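# Fill the carton's missing bottle slot from steel table

## Task

Find the carton row whose final cell is missing its bottle, take a bottle from the steel table, set it into that empty cell, and open the gripper so the bottle is released there.

## Robot and tools

Robot: two identical arms, left_arm and right_arm, each ending in a two-finger parallel gripper with a wrist camera. In the shared scene frame the origin sits on the table top midway between the arms, +z is up, +x reaches out over the table, and left_arm is on the +y side (names do not match image sides). Bases: left_arm at (+0.036, +0.235, 0) m, right_arm at (+0.037, -0.303, 0) m, right base yawed slightly (quat_wxyz +0.998, 0, 0, -0.065). Each gripper's fingers point along its own +z and close along its own y. The reported end_effector_position is the pinch point between the pads, roughly 1 cm short of the fingertips.

Command row: every motion uses rows of 14 numbers, each in [-1, 1]: dx, dy, dz, rx, ry, rz, opening for left_arm, then the same seven for right_arm. Both arms are always included. dx..rz are an offset (not a pose) in that gripper's own axes; 1.0 equals 0.6 m of travel or 180 degrees of turn, and rx, ry, rz form a single rotation vector. Opening is absolute, not an offset: +1 fully open (0.094 m), -1 closed. To keep an arm still, give it zero offsets and its current opening.

execute_actions(actions): a list of actions; each action is a list of up to 15 rows, one per 1/30 s control step, and if fewer than 15 rows are given the last row repeats. Every row in an action is measured from the gripper's measured pose at that action's start (for the first action, the last pose a result reported), not from the previous row. An empty list simply returns state and images.

move(target, speed, blocking): target is one 14-number row, offsets taken from the pose in the latest result that printed one. Each gripper follows a straight path; all arms finish together, lasting 0.5 to 10 s (cut off at 10 s). speed is the top path speed in m/s, 0.002 to 0.5, default 0.25; rotation is capped at twice that in rad/s. The opening is sent at the move's start. Paths ignore obstacles and the other arm; grippers lag, drift and can overshoot speed near full reach. Faster moves and targets set deeper past a contact hit and press harder. blocking=false returns after 0.5 s while motion continues; check with wait(0), and call wait or stop before sending new rows or moves.

wait(seconds): 0 to 10 s; arms hold their last command, a running move keeps going, and it returns early if the move finishes. stop(): brakes a running move (needs room; fingers keep moving). zoom_image(camera, region): camera is cam_high, cam_low, cam_left_wrist or cam_right_wrist; region is [x0, y0, x1, y1] in pixels of that camera's last image, top-left origin, no larger than 504 by 504. Image sizes: cam_high and cam_low 504x504, wrist cameras 616x616 (fisheye). read_manual(section) gives only licence text. finished_scene(scene) ends the current scene, with its number, and cannot be undone; the goal must be met and remain met.

Controller behavior: each control step clips the commanded pose to within 70 mm and 16 degrees of the measured pose, then solves damped IK, favoring position over orientation. A distant target can need several actions; after an action an arm advances at most to its last clipped pose, so send the remainder next. Arms tend to finish a centimetre or more low, and repeated zero offsets let them sag; to hold height, first send the offset back to the desired pose, then zeros, aiming higher if it still sags. Elbows never fully straighten. Joint ranges (rad): waist -2.618 to 3.054, shoulder 0 to 3.142, elbow 0 to 3.142, wrist pitch -1.571 to 1.571, wrist yaw -1.571 to 1.571, wrist roll -2.094 to 2.094.

Results: a state line per arm with position (m) and quat_wxyz; printed positions may be off, more at long reach. Hand target lines show where the controller is steering each gripper. grip_measured is the finger opening on the command scale; the last Joint positions entry is opening in metres; readings can be off about 1 mm per gripper. Action calls list step readings, with HELD marking steps where an arm's row was restrained. A pose unreachable line means a clearance check altered or blocked that arm's command. The move: line reports the ending (done, off_target, moving, held, fault) and limits: paced means the sent pose was clipped, held means a check blocked some steps and the arm may then surge fast. Joint torques include offsets and noise. FAULT lines mark an arm stop; MOTOR HOT warns from 75 °C, 90 °C stops the arm 10 s, 100 °C makes it drop.

Gripping: to hold a bottle, command an opening below grip_measured; about 0.03 under grips firmly. Pad force tops out near 50 to 62 N. Release by commanding a large opening.

Avoid: dropping the bottle or knocking anything off the table (fails the task), hard impacts or heavy pushing, letting the arms collide or press on each other, and holding loads long enough to overheat motors. Brief external tugs on the held bottle or nudges to loose objects may occur. The robot keeps running while you compose replies, holding its last command.

Each tool is called by a JSON object that holds its "method" and its "body".

## Session

{"method": "execute_actions", "body": {"actions": []}}

Scene clock: 0.00 s.
left_arm: end_effector_position=(+0.1571, -0.1534, +0.2030) grip_measured=+1.000 end_effector_quat_wxyz=(+0.192, +0.214, +0.686, -0.669) | right_arm: end_effector_position=(+0.5645, -0.4680, +0.2360) grip_measured=+1.000 end_effector_quat_wxyz=(+0.012, +0.539, +0.600, +0.591)
Joint positions: left_arm=[-1.032  1.447  0.471  0.938  0.559 -0.969  0.094] | right_arm=[-0.484  2.56   2.687 -1.292 -1.237  1.138  0.094]
Joint velocities: left_arm=[-0.017  0.007 -0.017  0.007  0.051 -0.022  0.   ] | right_arm=[ 0.007 -0.012  0.007  0.051 -0.037  0.022  0.   ]
Joint torques (N m, as the arm reports them, + toward a larger angle): no reading
Hand target (left_arm): +0.158, -0.154, +0.215; +0.205, +0.221, +0.672, -0.677
Hand target (right_arm): +0.563, -0.466, +0.246; +0.018, +0.530, +0.603, +0.596

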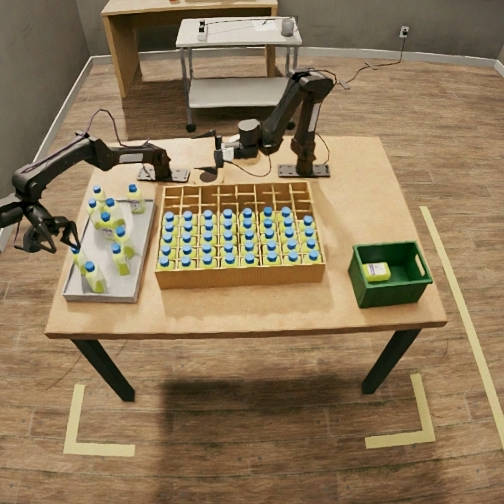

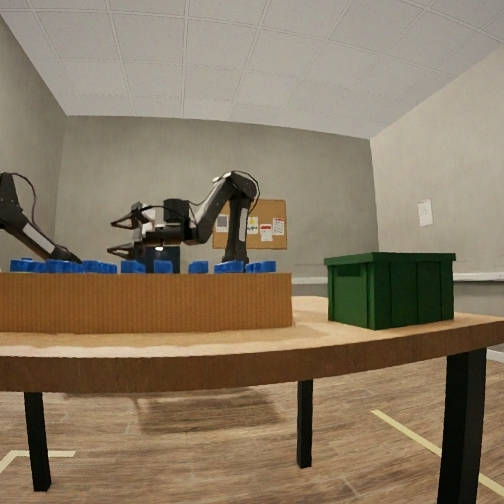

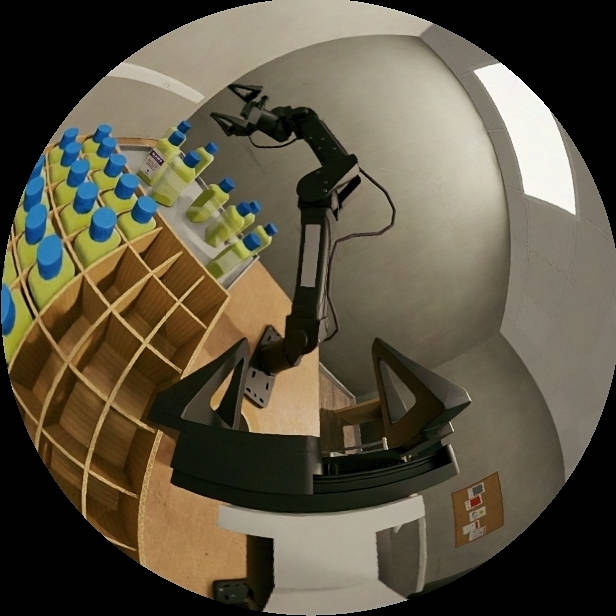

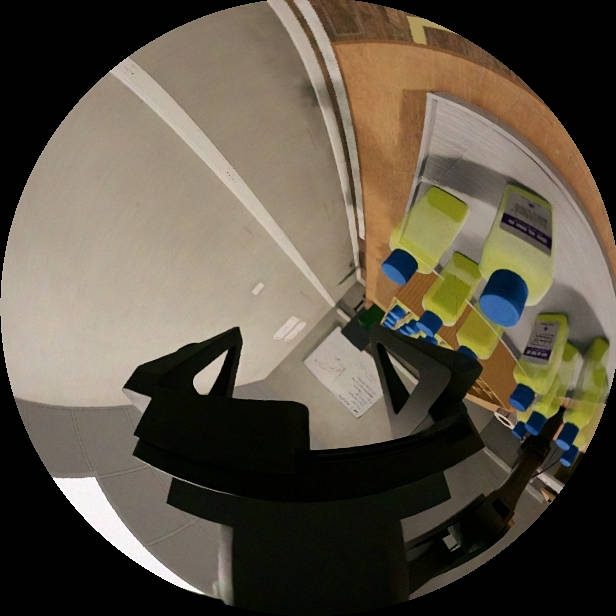

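{"method": "zoom_image", "body": {"camera": "cam_high", "region": [40, 160, 340, 320]}}

{"method": "zoom_image", "body": {"camera": "cam_high", "region": [230, 170, 340, 290]}}

Region (40, 160, 340, 320) of cam_high's 504x504 image, scaled by 1.680, with more detail than that image has; it fills the top 269 rows of this view, and the rest is white.

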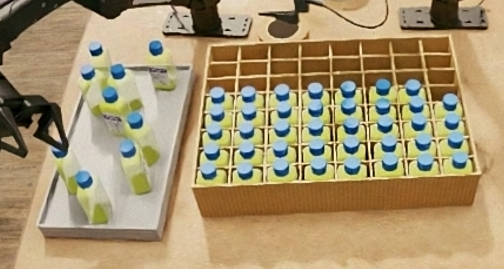

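Region (230, 170, 340, 290) of cam_high's 504x504 image, scaled by 4.200, with more detail than that image has; it fills the left 462 columns of this view, and the rest is white.

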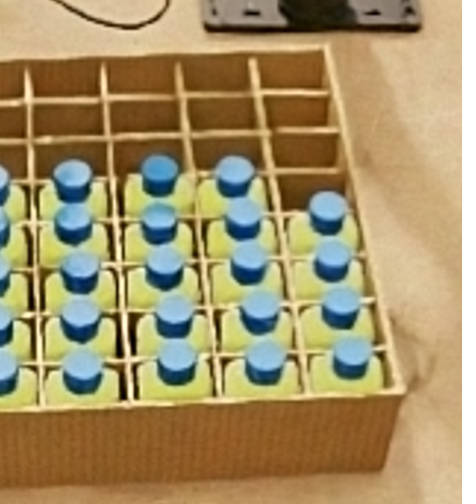

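{"method": "move", "body": {"target": [-0.248,0.032,-0.598,-0.495,-0.060,0.041,1,0.295,-0.270,-0.225,0.342,-0.0875,-0.485,1], "speed": 0.25}}

Scene clock: 124.33 s.
left_arm: end_effector_position=(+0.2932, +0.1933, +0.2686) grip_measured=+1.000 end_effector_quat_wxyz=(+0.369, +0.001, +0.929, -0.012) | right_arm: end_effector_position=(+0.3013, -0.4058, +0.2744) grip_measured=+1.000 end_effector_quat_wxyz=(+0.213, +0.009, +0.977, +0.004)
Joint positions: left_arm=[-0.272  0.959  1.193 -1.062 -0.164 -0.209  0.094] | right_arm=[-0.373  1.386  1.658 -1.465 -0.206 -0.445  0.094]
Joint velocities: left_arm=[-0.007  0.007 -0.007 -0.007  0.007 -0.037  0.   ] | right_arm=[ 0.002  0.002  0.012  0.11  -0.066 -0.022  0.   ]
Joint torques (N m, as the arm reports them, + toward a larger angle): left_arm=[ 0.79 -0.36 10.23  1.28 -0.21  0.09] | right_arm=[ 0.79 -4.93  3.89  1.11 -0.11 -0.09]
Hand target (left_arm): +0.299, +0.198, +0.280; +0.382, -0.005, +0.924, -0.005
Hand target (right_arm): +0.300, -0.403, +0.275; +0.218, +0.000, +0.976, +0.000
Off the commanded pose (left_arm): 0.015 m, 2 deg.
Off the commanded pose (right_arm): 0.007 m, 1 deg.
move: off_target (left_arm)

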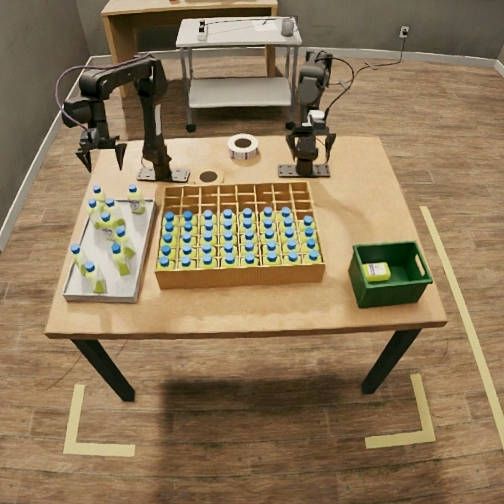

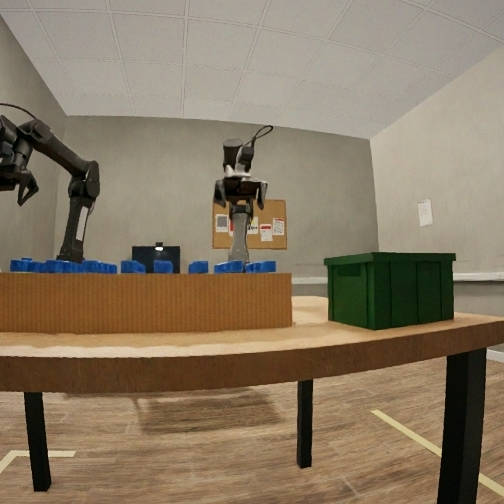

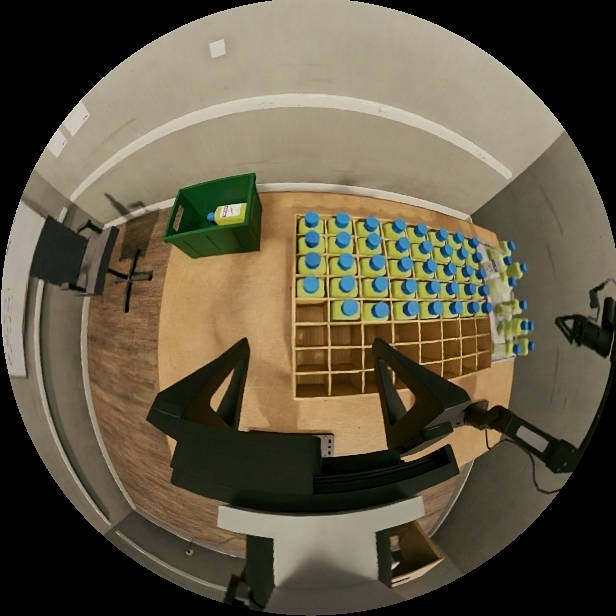

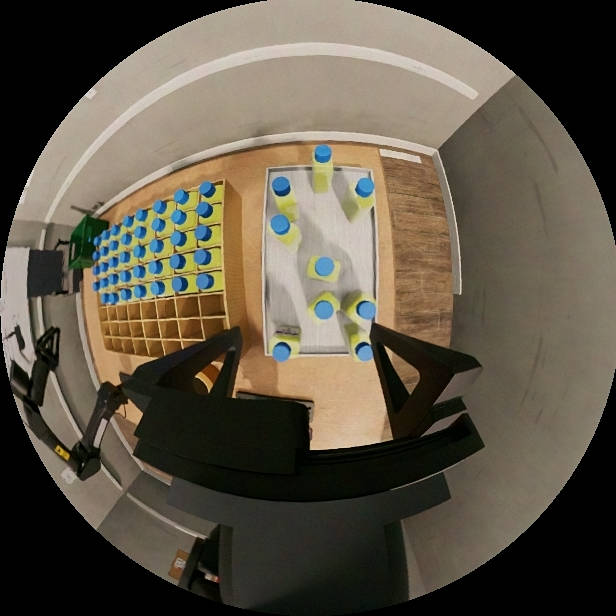

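{"method": "zoom_image", "body": {"camera": "cam_right_wrist", "region": [200, 130, 440, 400]}}

{"method": "zoom_image", "body": {"camera": "cam_left_wrist", "region": [220, 200, 460, 420]}}

{"method": "zoom_image", "body": {"camera": "cam_high", "region": [50, 120, 350, 310]}}

Region (200, 130, 440, 400) of cam_right_wrist's 616x616 image, scaled by 1.867, with more detail than that image has.

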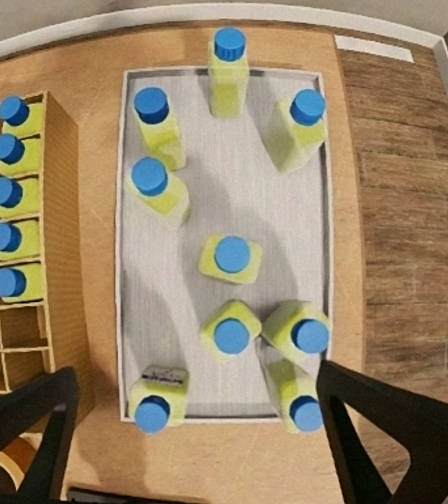

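Region (220, 200, 460, 420) of cam_left_wrist's 616x616 image, scaled by 2.100, with more detail than that image has; it fills the top 462 rows of this view, and the rest is white.

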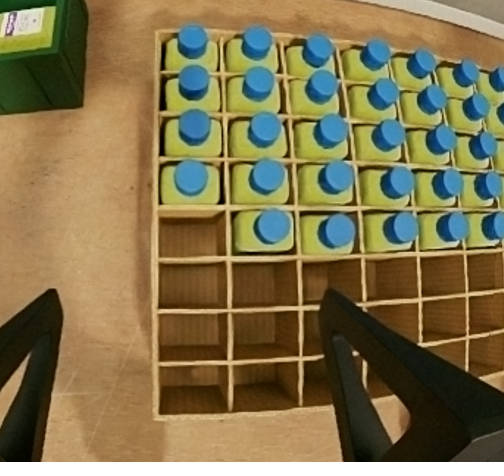

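Region (50, 120, 350, 310) of cam_high's 504x504 image, scaled by 1.680, with more detail than that image has; it fills the top 319 rows of this view, and the rest is white.

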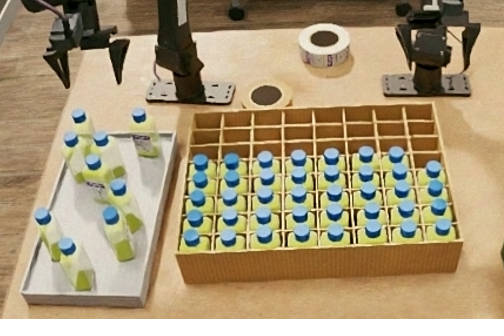

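{"method": "move", "body": {"target": [0.037,0.003,0.171,-0.0077,0.1575,0,0.0,0.153,0.073,0.102,0,0,0,0.3], "speed": 0.2}}

Scene clock: 244.93 s.
left_arm: end_effector_position=(+0.3382, +0.1940, +0.1666) grip_measured=+0.002 end_effector_quat_wxyz=(+0.113, -0.002, +0.994, +0.004) | right_arm: end_effector_position=(+0.2440, -0.3610, +0.1830) grip_measured=+0.302 end_effector_quat_wxyz=(+0.205, +0.011, +0.979, +0.009)
Joint positions: left_arm=[-0.16   1.494  1.36  -1.215 -0.044 -0.161  0.047] | right_arm=[-0.296  1.014  1.05  -1.232 -0.179 -0.37   0.061]
Joint velocities: left_arm=[ 0.007  0.012  0.002 -0.051  0.051 -0.037 -0.001] | right_arm=[ 0.012 -0.002  0.007  0.007  0.037 -0.022  0.001]
Joint torques (N m, as the arm reports them, + toward a larger angle): left_arm=[ 0.83 -5.99 10.61  0.46  0.02  0.09] | right_arm=[ 0.85 -2.78  4.5   1.14 -0.06  0.06]
Hand target (left_arm): +0.347, +0.195, +0.179; +0.131, -0.005, +0.991, -0.002
Hand target (right_arm): +0.243, -0.359, +0.183; +0.213, +0.009, +0.977, +0.006
Off the commanded pose (left_arm): 0.015 m, 2 deg.
Off the commanded pose (right_arm): 0.002 m, 1 deg.
move: off_target (left_arm)

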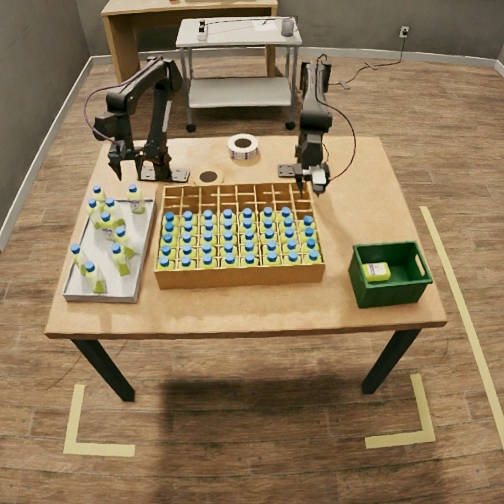

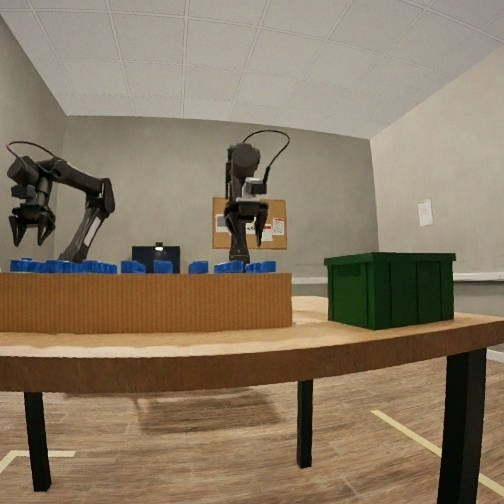

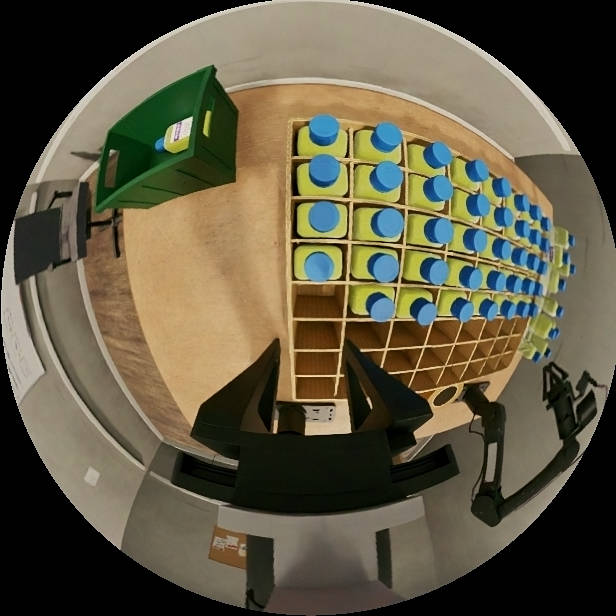

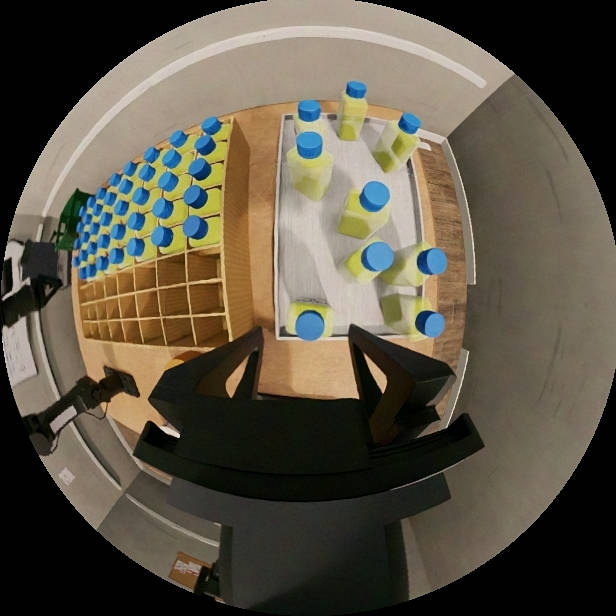

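{"method": "move", "body": {"target": [-0.019,0,-0.016,0,0.011,0,0.0,0.030,-0.005,0.056,0,0,0,0.3], "speed": 0.1}}

Scene clock: 294.90 s.
left_arm: end_effector_position=(+0.3392, +0.1938, +0.1715) grip_measured=+0.002 end_effector_quat_wxyz=(+0.085, -0.000, +0.996, +0.008) | right_arm: end_effector_position=(+0.2417, -0.3622, +0.1447) grip_measured=+0.302 end_effector_quat_wxyz=(+0.195, +0.012, +0.981, +0.012)
Joint positions: left_arm=[-0.16   1.553  1.447 -1.299 -0.044 -0.16   0.047] | right_arm=[-0.306  0.998  0.896 -1.118 -0.179 -0.381  0.061]
Joint velocities: left_arm=[ 0.012 -0.002 -0.002 -0.022 -0.037 -0.037  0.001] | right_arm=[-0.007  0.002 -0.007 -0.007 -0.007 -0.051 -0.001]
Joint torques (N m, as the arm reports them, + toward a larger angle): left_arm=[ 0.62 -5.67 10.02  0.41  0.03  0.08] | right_arm=[-0.78 -2.79  4.68  1.07 -0.19 -0.09]
Hand target (left_arm): +0.347, +0.194, +0.179; +0.096, -0.002, +0.995, +0.004
Hand target (right_arm): +0.241, -0.363, +0.145; +0.205, +0.011, +0.979, +0.009
Off the commanded pose (left_arm): 0.011 m, 1 deg.
Off the commanded pose (right_arm): 0.001 m, 1 deg.
move: off_target (left_arm)

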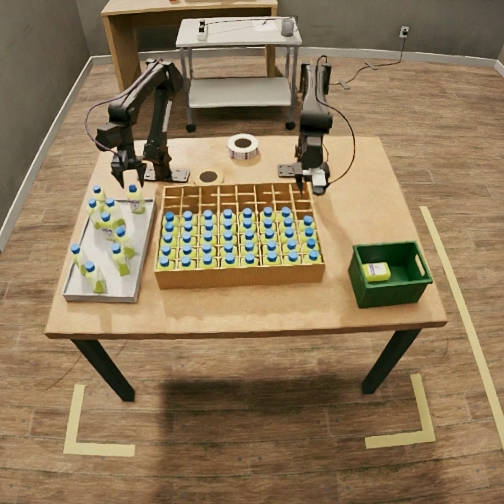

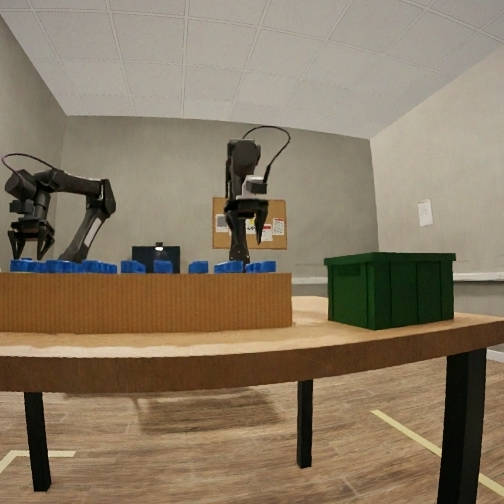

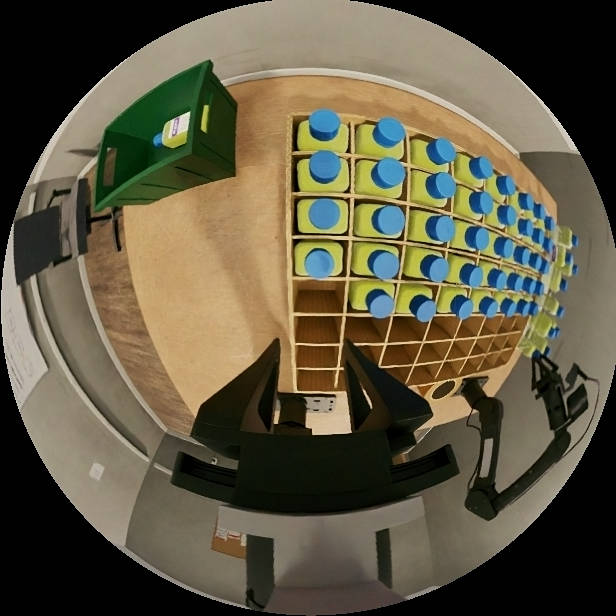

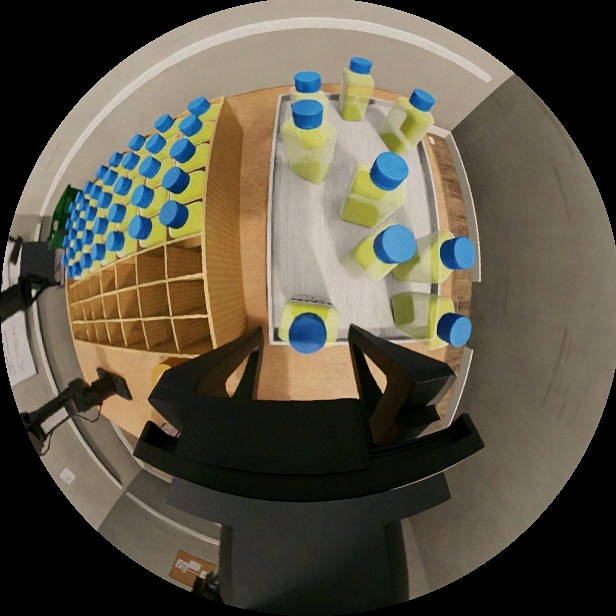

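{"method": "zoom_image", "body": {"camera": "cam_right_wrist", "region": [240, 270, 380, 400]}}

{"method": "zoom_image", "body": {"camera": "cam_high", "region": [95, 150, 175, 225]}}

Region (240, 270, 380, 400) of cam_right_wrist's 616x616 image, scaled by 3.600, with more detail than that image has; it fills the top 468 rows of this view, and the rest is white.

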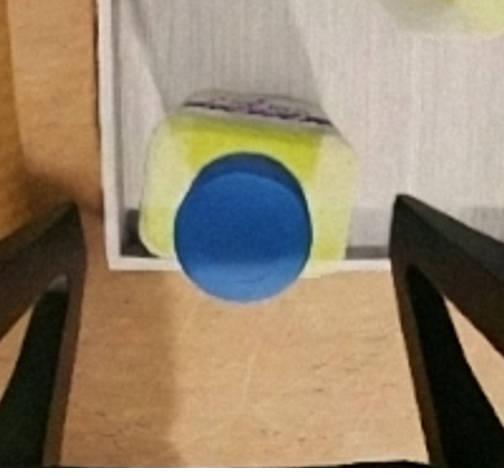

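Region (95, 150, 175, 225) of cam_high's 504x504 image, scaled by 6.300, with more detail than that image has; it fills the top 472 rows of this view, and the rest is white.

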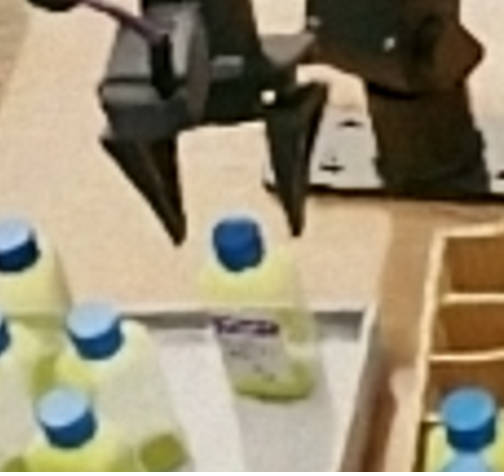

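{"method": "move", "body": {"target": [-0.015,0,-0.010,0,-0.006,0,0.0,0.009,-0.002,0.034,0,-0.004,0,0.0], "speed": 0.06}}

{"method": "zoom_image", "body": {"camera": "cam_high", "region": [95, 150, 175, 225]}}

Scene clock: 310.27 s.
left_arm: end_effector_position=(+0.3374, +0.1940, +0.1712) grip_measured=+0.002 end_effector_quat_wxyz=(+0.082, -0.000, +0.997, +0.009) | right_arm: end_effector_position=(+0.2448, -0.3640, +0.1269) grip_measured=+0.002 end_effector_quat_wxyz=(+0.198, +0.011, +0.980, +0.009)
Joint positions: left_arm=[-0.16   1.553  1.447 -1.306 -0.044 -0.16   0.047] | right_arm=[-0.306  0.998  0.823 -1.038 -0.177 -0.381  0.047]
Joint velocities: left_arm=[-0.007 -0.017 -0.012 -0.022  0.081 -0.007 -0.001] | right_arm=[-0.002 -0.007 -0.017  0.037  0.037  0.007  0.   ]
Joint torques (N m, as the arm reports them, + toward a larger angle): left_arm=[ 0.15 -5.42 10.45  0.36 -0.06  0.05] | right_arm=[-0.04 -1.77  4.56  1.08 -0.19  0.04]
Hand target (left_arm): +0.347, +0.194, +0.179; +0.095, -0.000, +0.995, +0.008
Hand target (right_arm): +0.244, -0.363, +0.124; +0.201, +0.012, +0.980, +0.012
Off the commanded pose (left_arm): 0.012 m, 1 deg.
Off the commanded pose (right_arm): 0.003 m, 0 deg.
move: off_target (left_arm)

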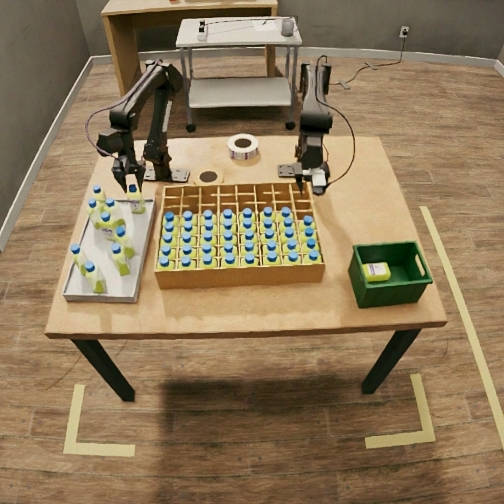

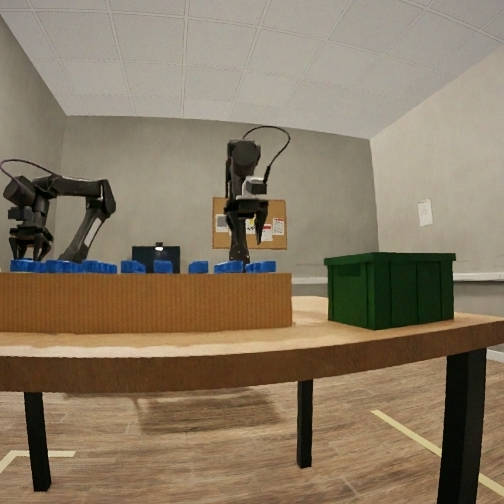

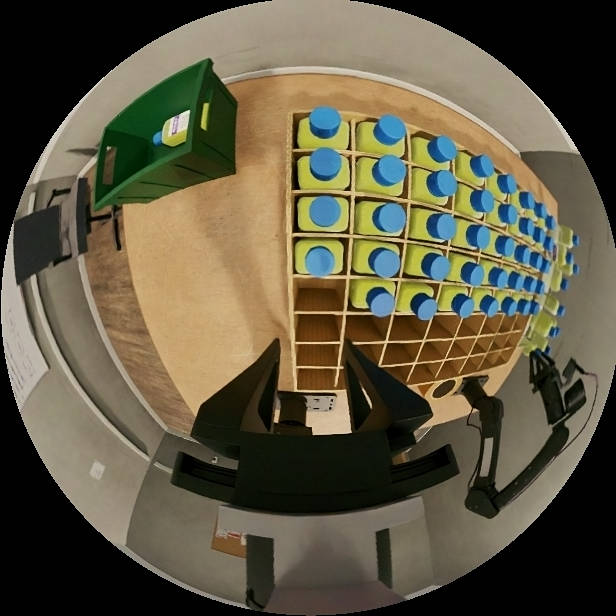

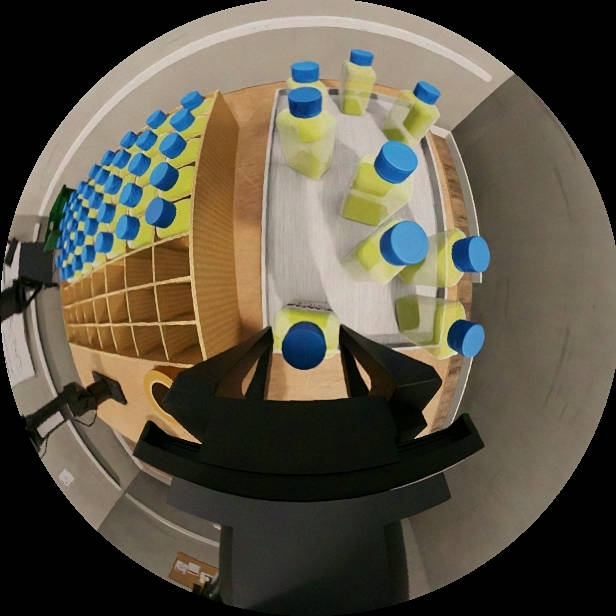

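Region (95, 150, 175, 225) of cam_high's 504x504 image, scaled by 6.300, with more detail than that image has; it fills the top 472 rows of this view, and the rest is white.

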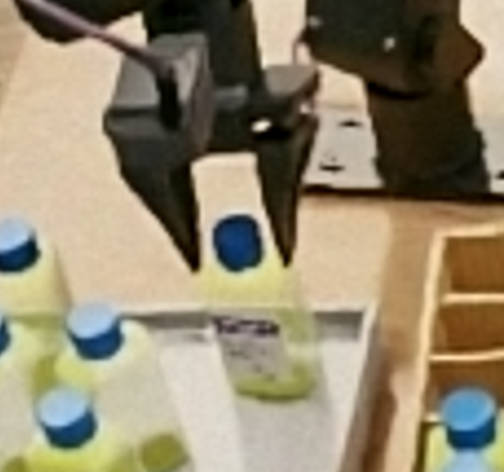

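{"method": "execute_actions", "body": {"actions": [[[-0.017,0,-0.010,0,-0.008,0,0.0,0.003,0.002,0.001,0,0,0,-0.1],[-0.017,0,-0.010,0,-0.008,0,0.0,0.005,0.003,0.003,0,0,0,-0.15],[-0.017,0,-0.010,0,-0.008,0,0.0,0.007,0.004,0.004,0,0,0,-0.2],[-0.017,0,-0.010,0,-0.008,0,0.0,0.007,0.004,0.004,0,0,0,-0.24],[-0.017,0,-0.010,0,-0.008,0,0.0,0.007,0.004,0.004,0,0,0,-0.28],[-0.017,0,-0.010,0,-0.008,0,0.0,0.007,0.004,0.004,0,0,0,-0.31],[-0.017,0,-0.010,0,-0.008,0,0.0,0.007,0.004,0.004,0,0,0,-0.34],[-0.017,0,-0.010,0,-0.008,0,0.0,0.007,0.004,0.004,0,0,0,-0.36],[-0.017,0,-0.010,0,-0.008,0,0.0,0.007,0.004,0.004,0,0,0,-0.38],[-0.017,0,-0.010,0,-0.008,0,0.0,0.007,0.004,0.004,0,0,0,-0.40],[-0.017,0,-0.010,0,-0.008,0,0.0,0.007,0.004,0.004,0,0,0,-0.42],[-0.017,0,-0.010,0,-0.008,0,0.0,0.007,0.004,0.004,0,0,0,-0.44],[-0.017,0,-0.010,0,-0.008,0,0.0,0.007,0.004,0.004,0,0,0,-0.46]]]}}

{"method": "wait", "body": {"seconds": 0.5}}

Scene clock: 322.57 s.
left_arm: end_effector_position=(+0.3373, +0.1941, +0.1712) grip_measured=+0.002 end_effector_quat_wxyz=(+0.082, -0.000, +0.997, +0.009) | right_arm: end_effector_position=(+0.2514, -0.3660, +0.1318) grip_measured=-0.450 end_effector_quat_wxyz=(+0.217, +0.010, +0.976, +0.004)
Joint positions: left_arm=[-0.16   1.553  1.447 -1.307 -0.044 -0.16   0.047] | right_arm=[-0.306  0.988  0.823 -1.007 -0.183 -0.379  0.026]
Joint velocities: left_arm=[-0.017 -0.007 -0.002  0.022  0.007 -0.081 -0.   ] | right_arm=[ 0.002 -0.012 -0.012  0.022 -0.11  -0.051 -0.001]
Joint torques (N m, as the arm reports them, + toward a larger angle): left_arm=[ 0.15 -5.5  10.32  0.36 -0.07  0.06] | right_arm=[ 0.63 -1.63  4.45  0.83 -0.04  0.09]
Hand target (left_arm): +0.346, +0.194, +0.179; +0.095, -0.000, +0.995, +0.009
Hand target (right_arm): +0.242, -0.362, +0.123; +0.198, +0.011, +0.980, +0.009
Off the commanded pose (left_arm): 0.012 m, 1 deg.
Off the commanded pose (right_arm): 0.014 m, 2 deg.
Step readings (end_effector_position):
0: left_arm (+0.3374, +0.1940, +0.1712) | right_arm (+0.2452, -0.3642, +0.1270)
1: left_arm (+0.3374, +0.1940, +0.1712) | right_arm (+0.2452, -0.3642, +0.1270)
2: left_arm (+0.3374, +0.1940, +0.1712) | right_arm (+0.2451, -0.3644, +0.1270)
4: left_arm (+0.3373, +0.1941, +0.1712) | right_arm (+0.2468, -0.3649, +0.1284)
8: left_arm (+0.3373, +0.1941, +0.1712) | right_arm (+0.2488, -0.3653, +0.1304)
15: end_effector_position above

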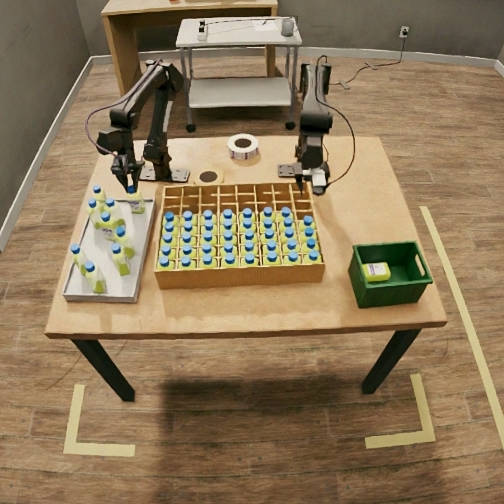

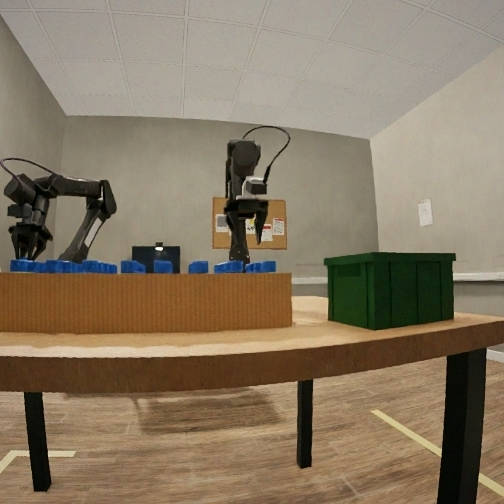

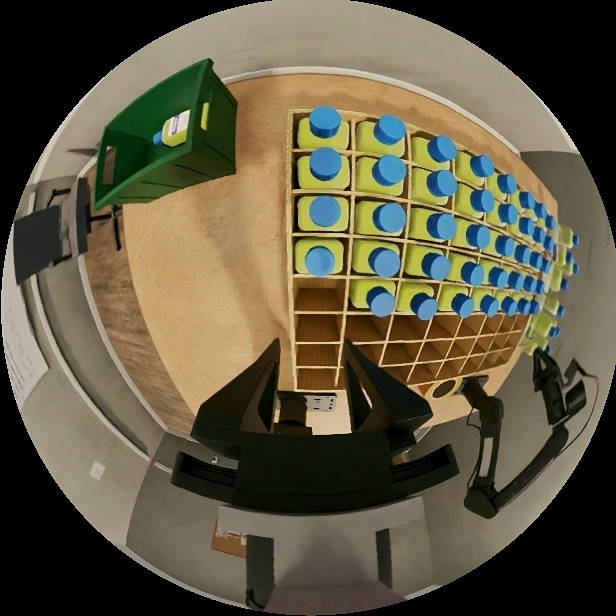

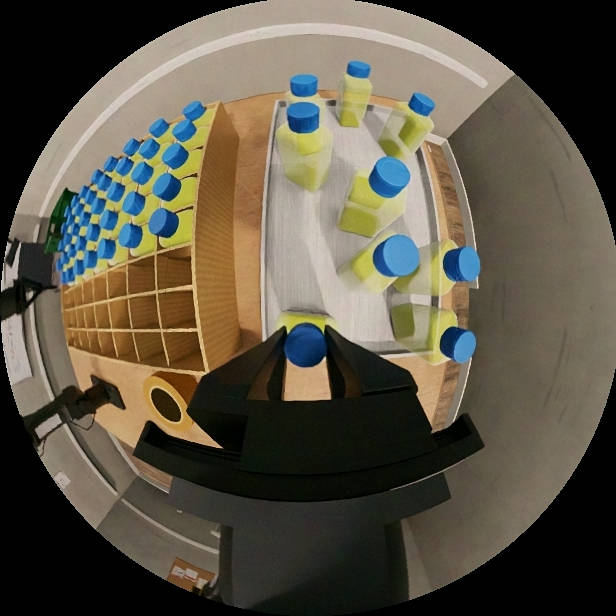

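Scene clock: 323.07 s.
left_arm: end_effector_position=(+0.3373, +0.1941, +0.1712) grip_measured=+0.002 end_effector_quat_wxyz=(+0.082, -0.000, +0.997, +0.009) | right_arm: end_effector_position=(+0.2514, -0.3660, +0.1318) grip_measured=-0.450 end_effector_quat_wxyz=(+0.217, +0.010, +0.976, +0.004)
Joint positions: left_arm=[-0.16   1.553  1.447 -1.307 -0.044 -0.16   0.047] | right_arm=[-0.306  0.988  0.823 -1.007 -0.183 -0.379  0.026]
Joint velocities: left_arm=[-0.007  0.002 -0.002  0.051 -0.11  -0.051  0.001] | right_arm=[-0.007  0.012  0.017 -0.007  0.051  0.007 -0.001]
Joint torques (N m, as the arm reports them, + toward a larger angle): left_arm=[ 0.15 -5.51 10.32  0.35 -0.07  0.06] | right_arm=[ 0.6  -1.58  4.41  0.82 -0.03  0.08]
Hand target (left_arm): +0.346, +0.194, +0.179; +0.095, -0.000, +0.995, +0.009
Hand target (right_arm): +0.242, -0.362, +0.123; +0.198, +0.011, +0.980, +0.009
Off the commanded pose (left_arm): 0.012 m, 1 deg.
Off the commanded pose (right_arm): 0.014 m, 2 deg.
wait: 0.50 s; at rest by 0.17 s

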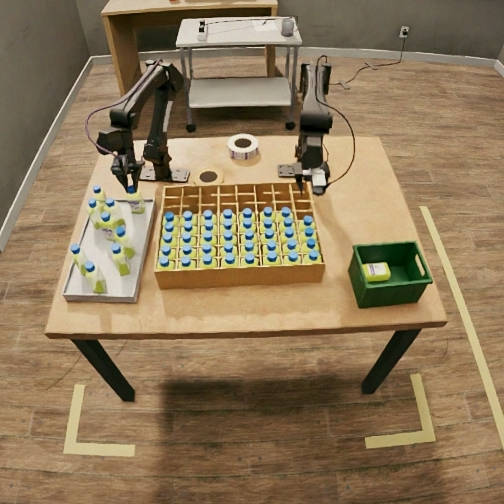

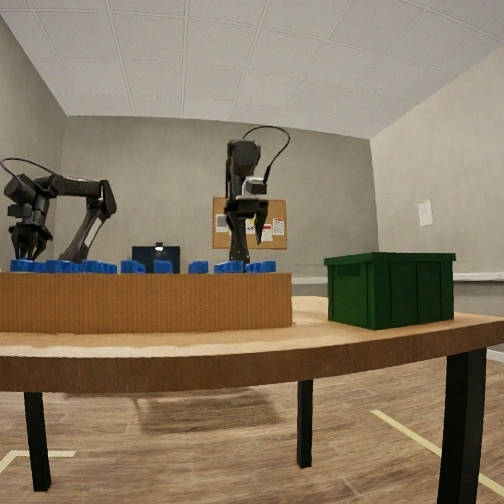

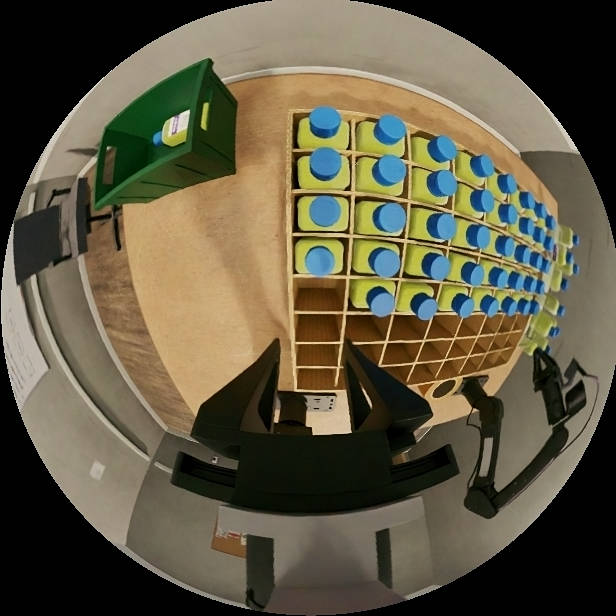

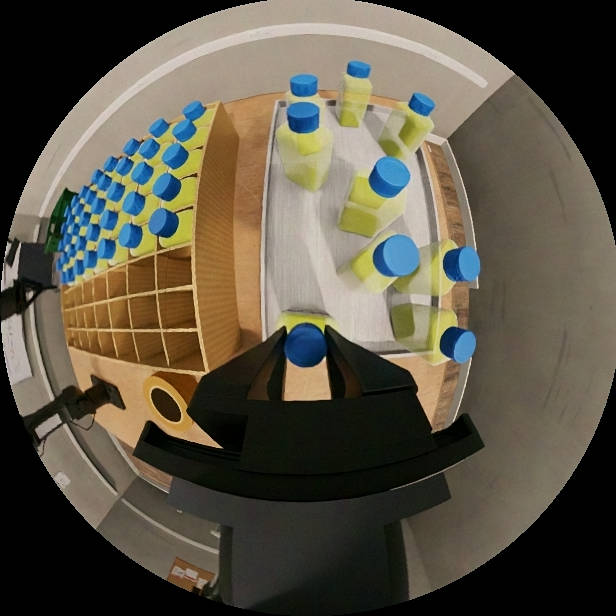

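{"method": "move", "body": {"target": [-0.017,0,-0.010,0,-0.008,0,0.0,-0.074,0,-0.159,0,0,0,-0.485], "speed": 0.12}}

Scene clock: 337.37 s.
left_arm: end_effector_position=(+0.3371, +0.1941, +0.1711) grip_measured=+0.002 end_effector_quat_wxyz=(+0.081, -0.000, +0.997, +0.009) | right_arm: end_effector_position=(+0.2466, -0.3645, +0.2253) grip_measured=-0.469 end_effector_quat_wxyz=(+0.201, +0.010, +0.980, +0.009)
Joint positions: left_arm=[-0.16   1.553  1.447 -1.307 -0.044 -0.16   0.047] | right_arm=[-0.306  1.091  1.267 -1.381 -0.179 -0.383  0.025]
Joint velocities: left_arm=[-0.002 -0.022 -0.007 -0.037  0.051  0.007 -0.001] | right_arm=[-0.002 -0.032  0.017 -0.11  -0.037  0.007 -0.001]
Joint torques (N m, as the arm reports them, + toward a larger angle): left_arm=[ 0.15 -5.5  10.31  0.36 -0.07  0.06] | right_arm=[-0.86 -0.78  8.07  1.   -0.19 -0.08]
Hand target (left_arm): +0.346, +0.194, +0.179; +0.094, -0.000, +0.996, +0.009
Hand target (right_arm): +0.251, -0.368, +0.236; +0.216, +0.009, +0.976, +0.003
Off the commanded pose (left_arm): 0.012 m, 1 deg.
Off the commanded pose (right_arm): 0.013 m, 2 deg.
move: off_target (left_arm, right_arm)

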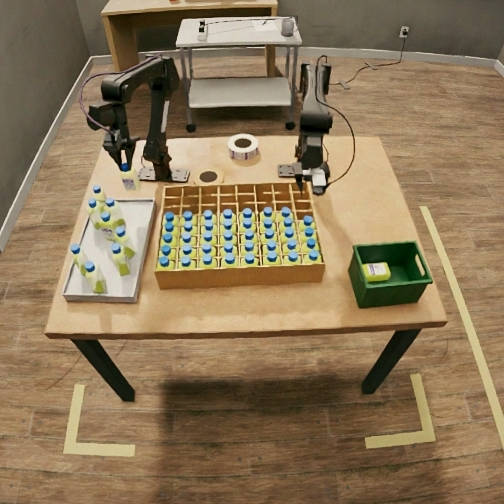

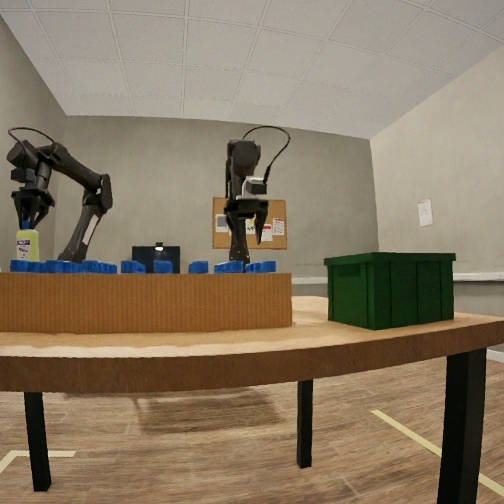

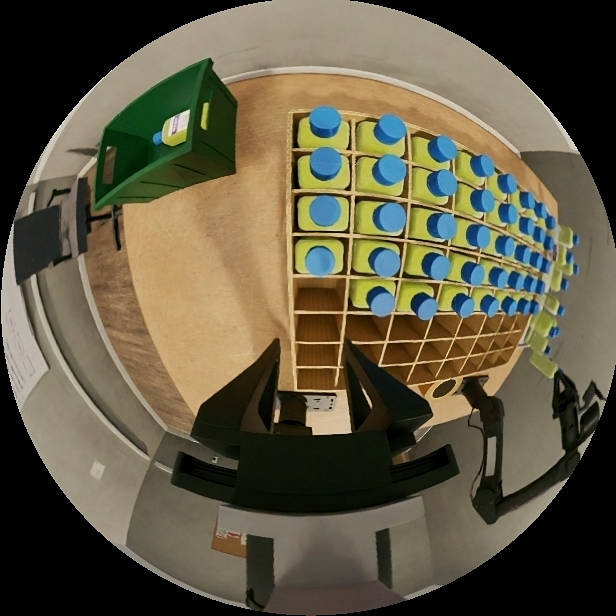

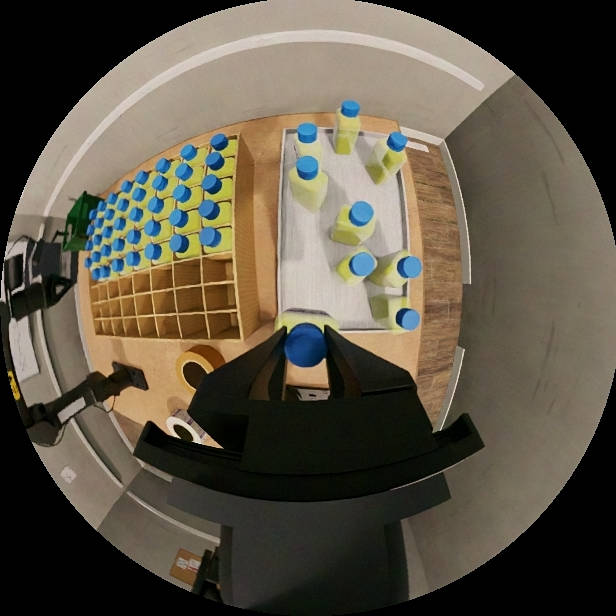

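{"method": "move", "body": {"target": [0.094,-0.039,-0.065,0.0614,-0.027,0.2714,0.1,0.188,0.638,-0.102,-0.242,-0.0175,-0.5056,-0.5], "speed": 0.25}}

Scene clock: 375.63 s.
left_arm: end_effector_position=(+0.2800, +0.1704, +0.1946) grip_measured=+0.098 end_effector_quat_wxyz=(+0.097, +0.419, +0.902, -0.046) | right_arm: end_effector_position=(+0.1262, +0.0110, +0.2398) grip_measured=-0.476 end_effector_quat_wxyz=(-0.151, +0.734, -0.635, -0.189)
Joint positions: left_arm=[-0.16   1.368  1.372 -1.411  0.14   0.696  0.052] | right_arm=[ 1.272  1.446  1.533 -1.246 -0.273 -0.516  0.025]
Joint velocities: left_arm=[-0.007 -0.007 -0.027  0.037 -0.022  0.037  0.001] | right_arm=[ 0.007  0.007  0.002 -0.037 -0.051 -0.051 -0.001]
Joint torques (N m, as the arm reports them, + toward a larger angle): left_arm=[ 0.59 -7.31  6.05  0.32  0.24  0.06] | right_arm=[ 0.64 -4.46  8.5   1.2  -0.37 -0.05]
Hand target (left_arm): +0.275, +0.169, +0.200; +0.110, +0.419, +0.900, -0.051
Hand target (right_arm): +0.124, +0.021, +0.256; -0.174, +0.738, -0.619, -0.206
Off the commanded pose (left_arm): 0.007 m, 2 deg.
Off the commanded pose (right_arm): 0.011 m, 2 deg.
move: off_target (right_arm)

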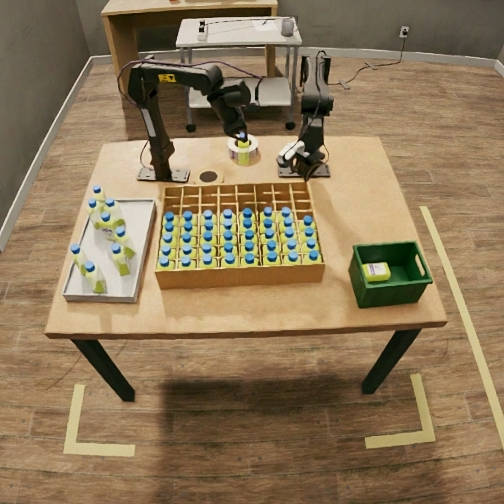

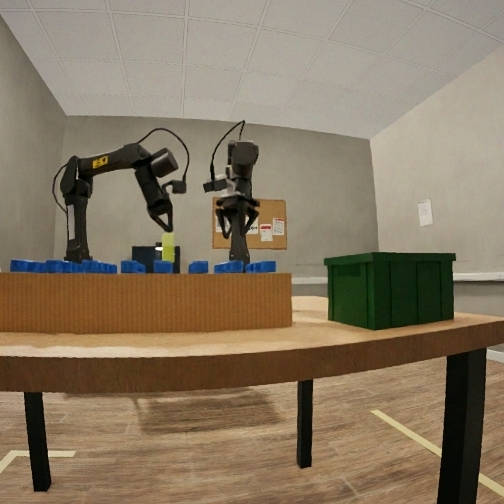

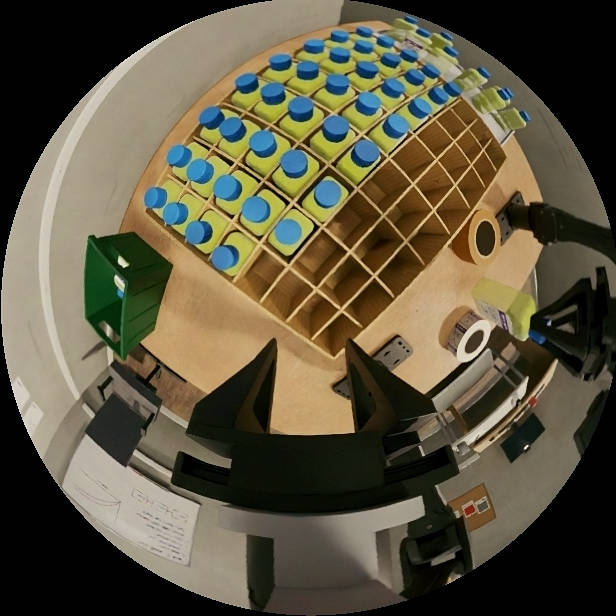

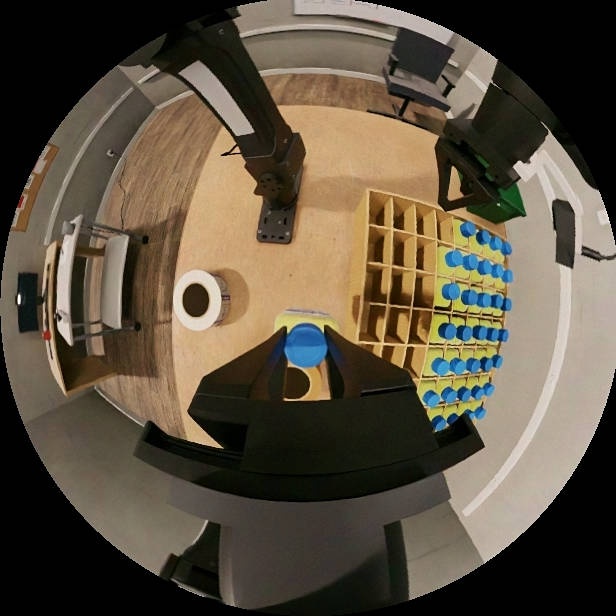

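{"method": "zoom_image", "body": {"camera": "cam_low", "region": [120, 180, 220, 280]}}

Region (120, 180, 220, 280) of cam_low's 504x504 image, scaled by 5.040, with more detail than that image has.

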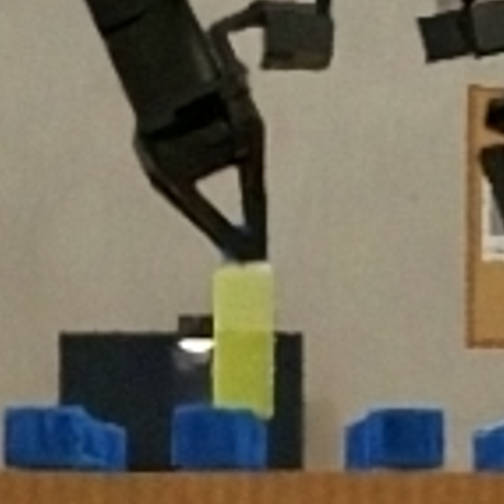

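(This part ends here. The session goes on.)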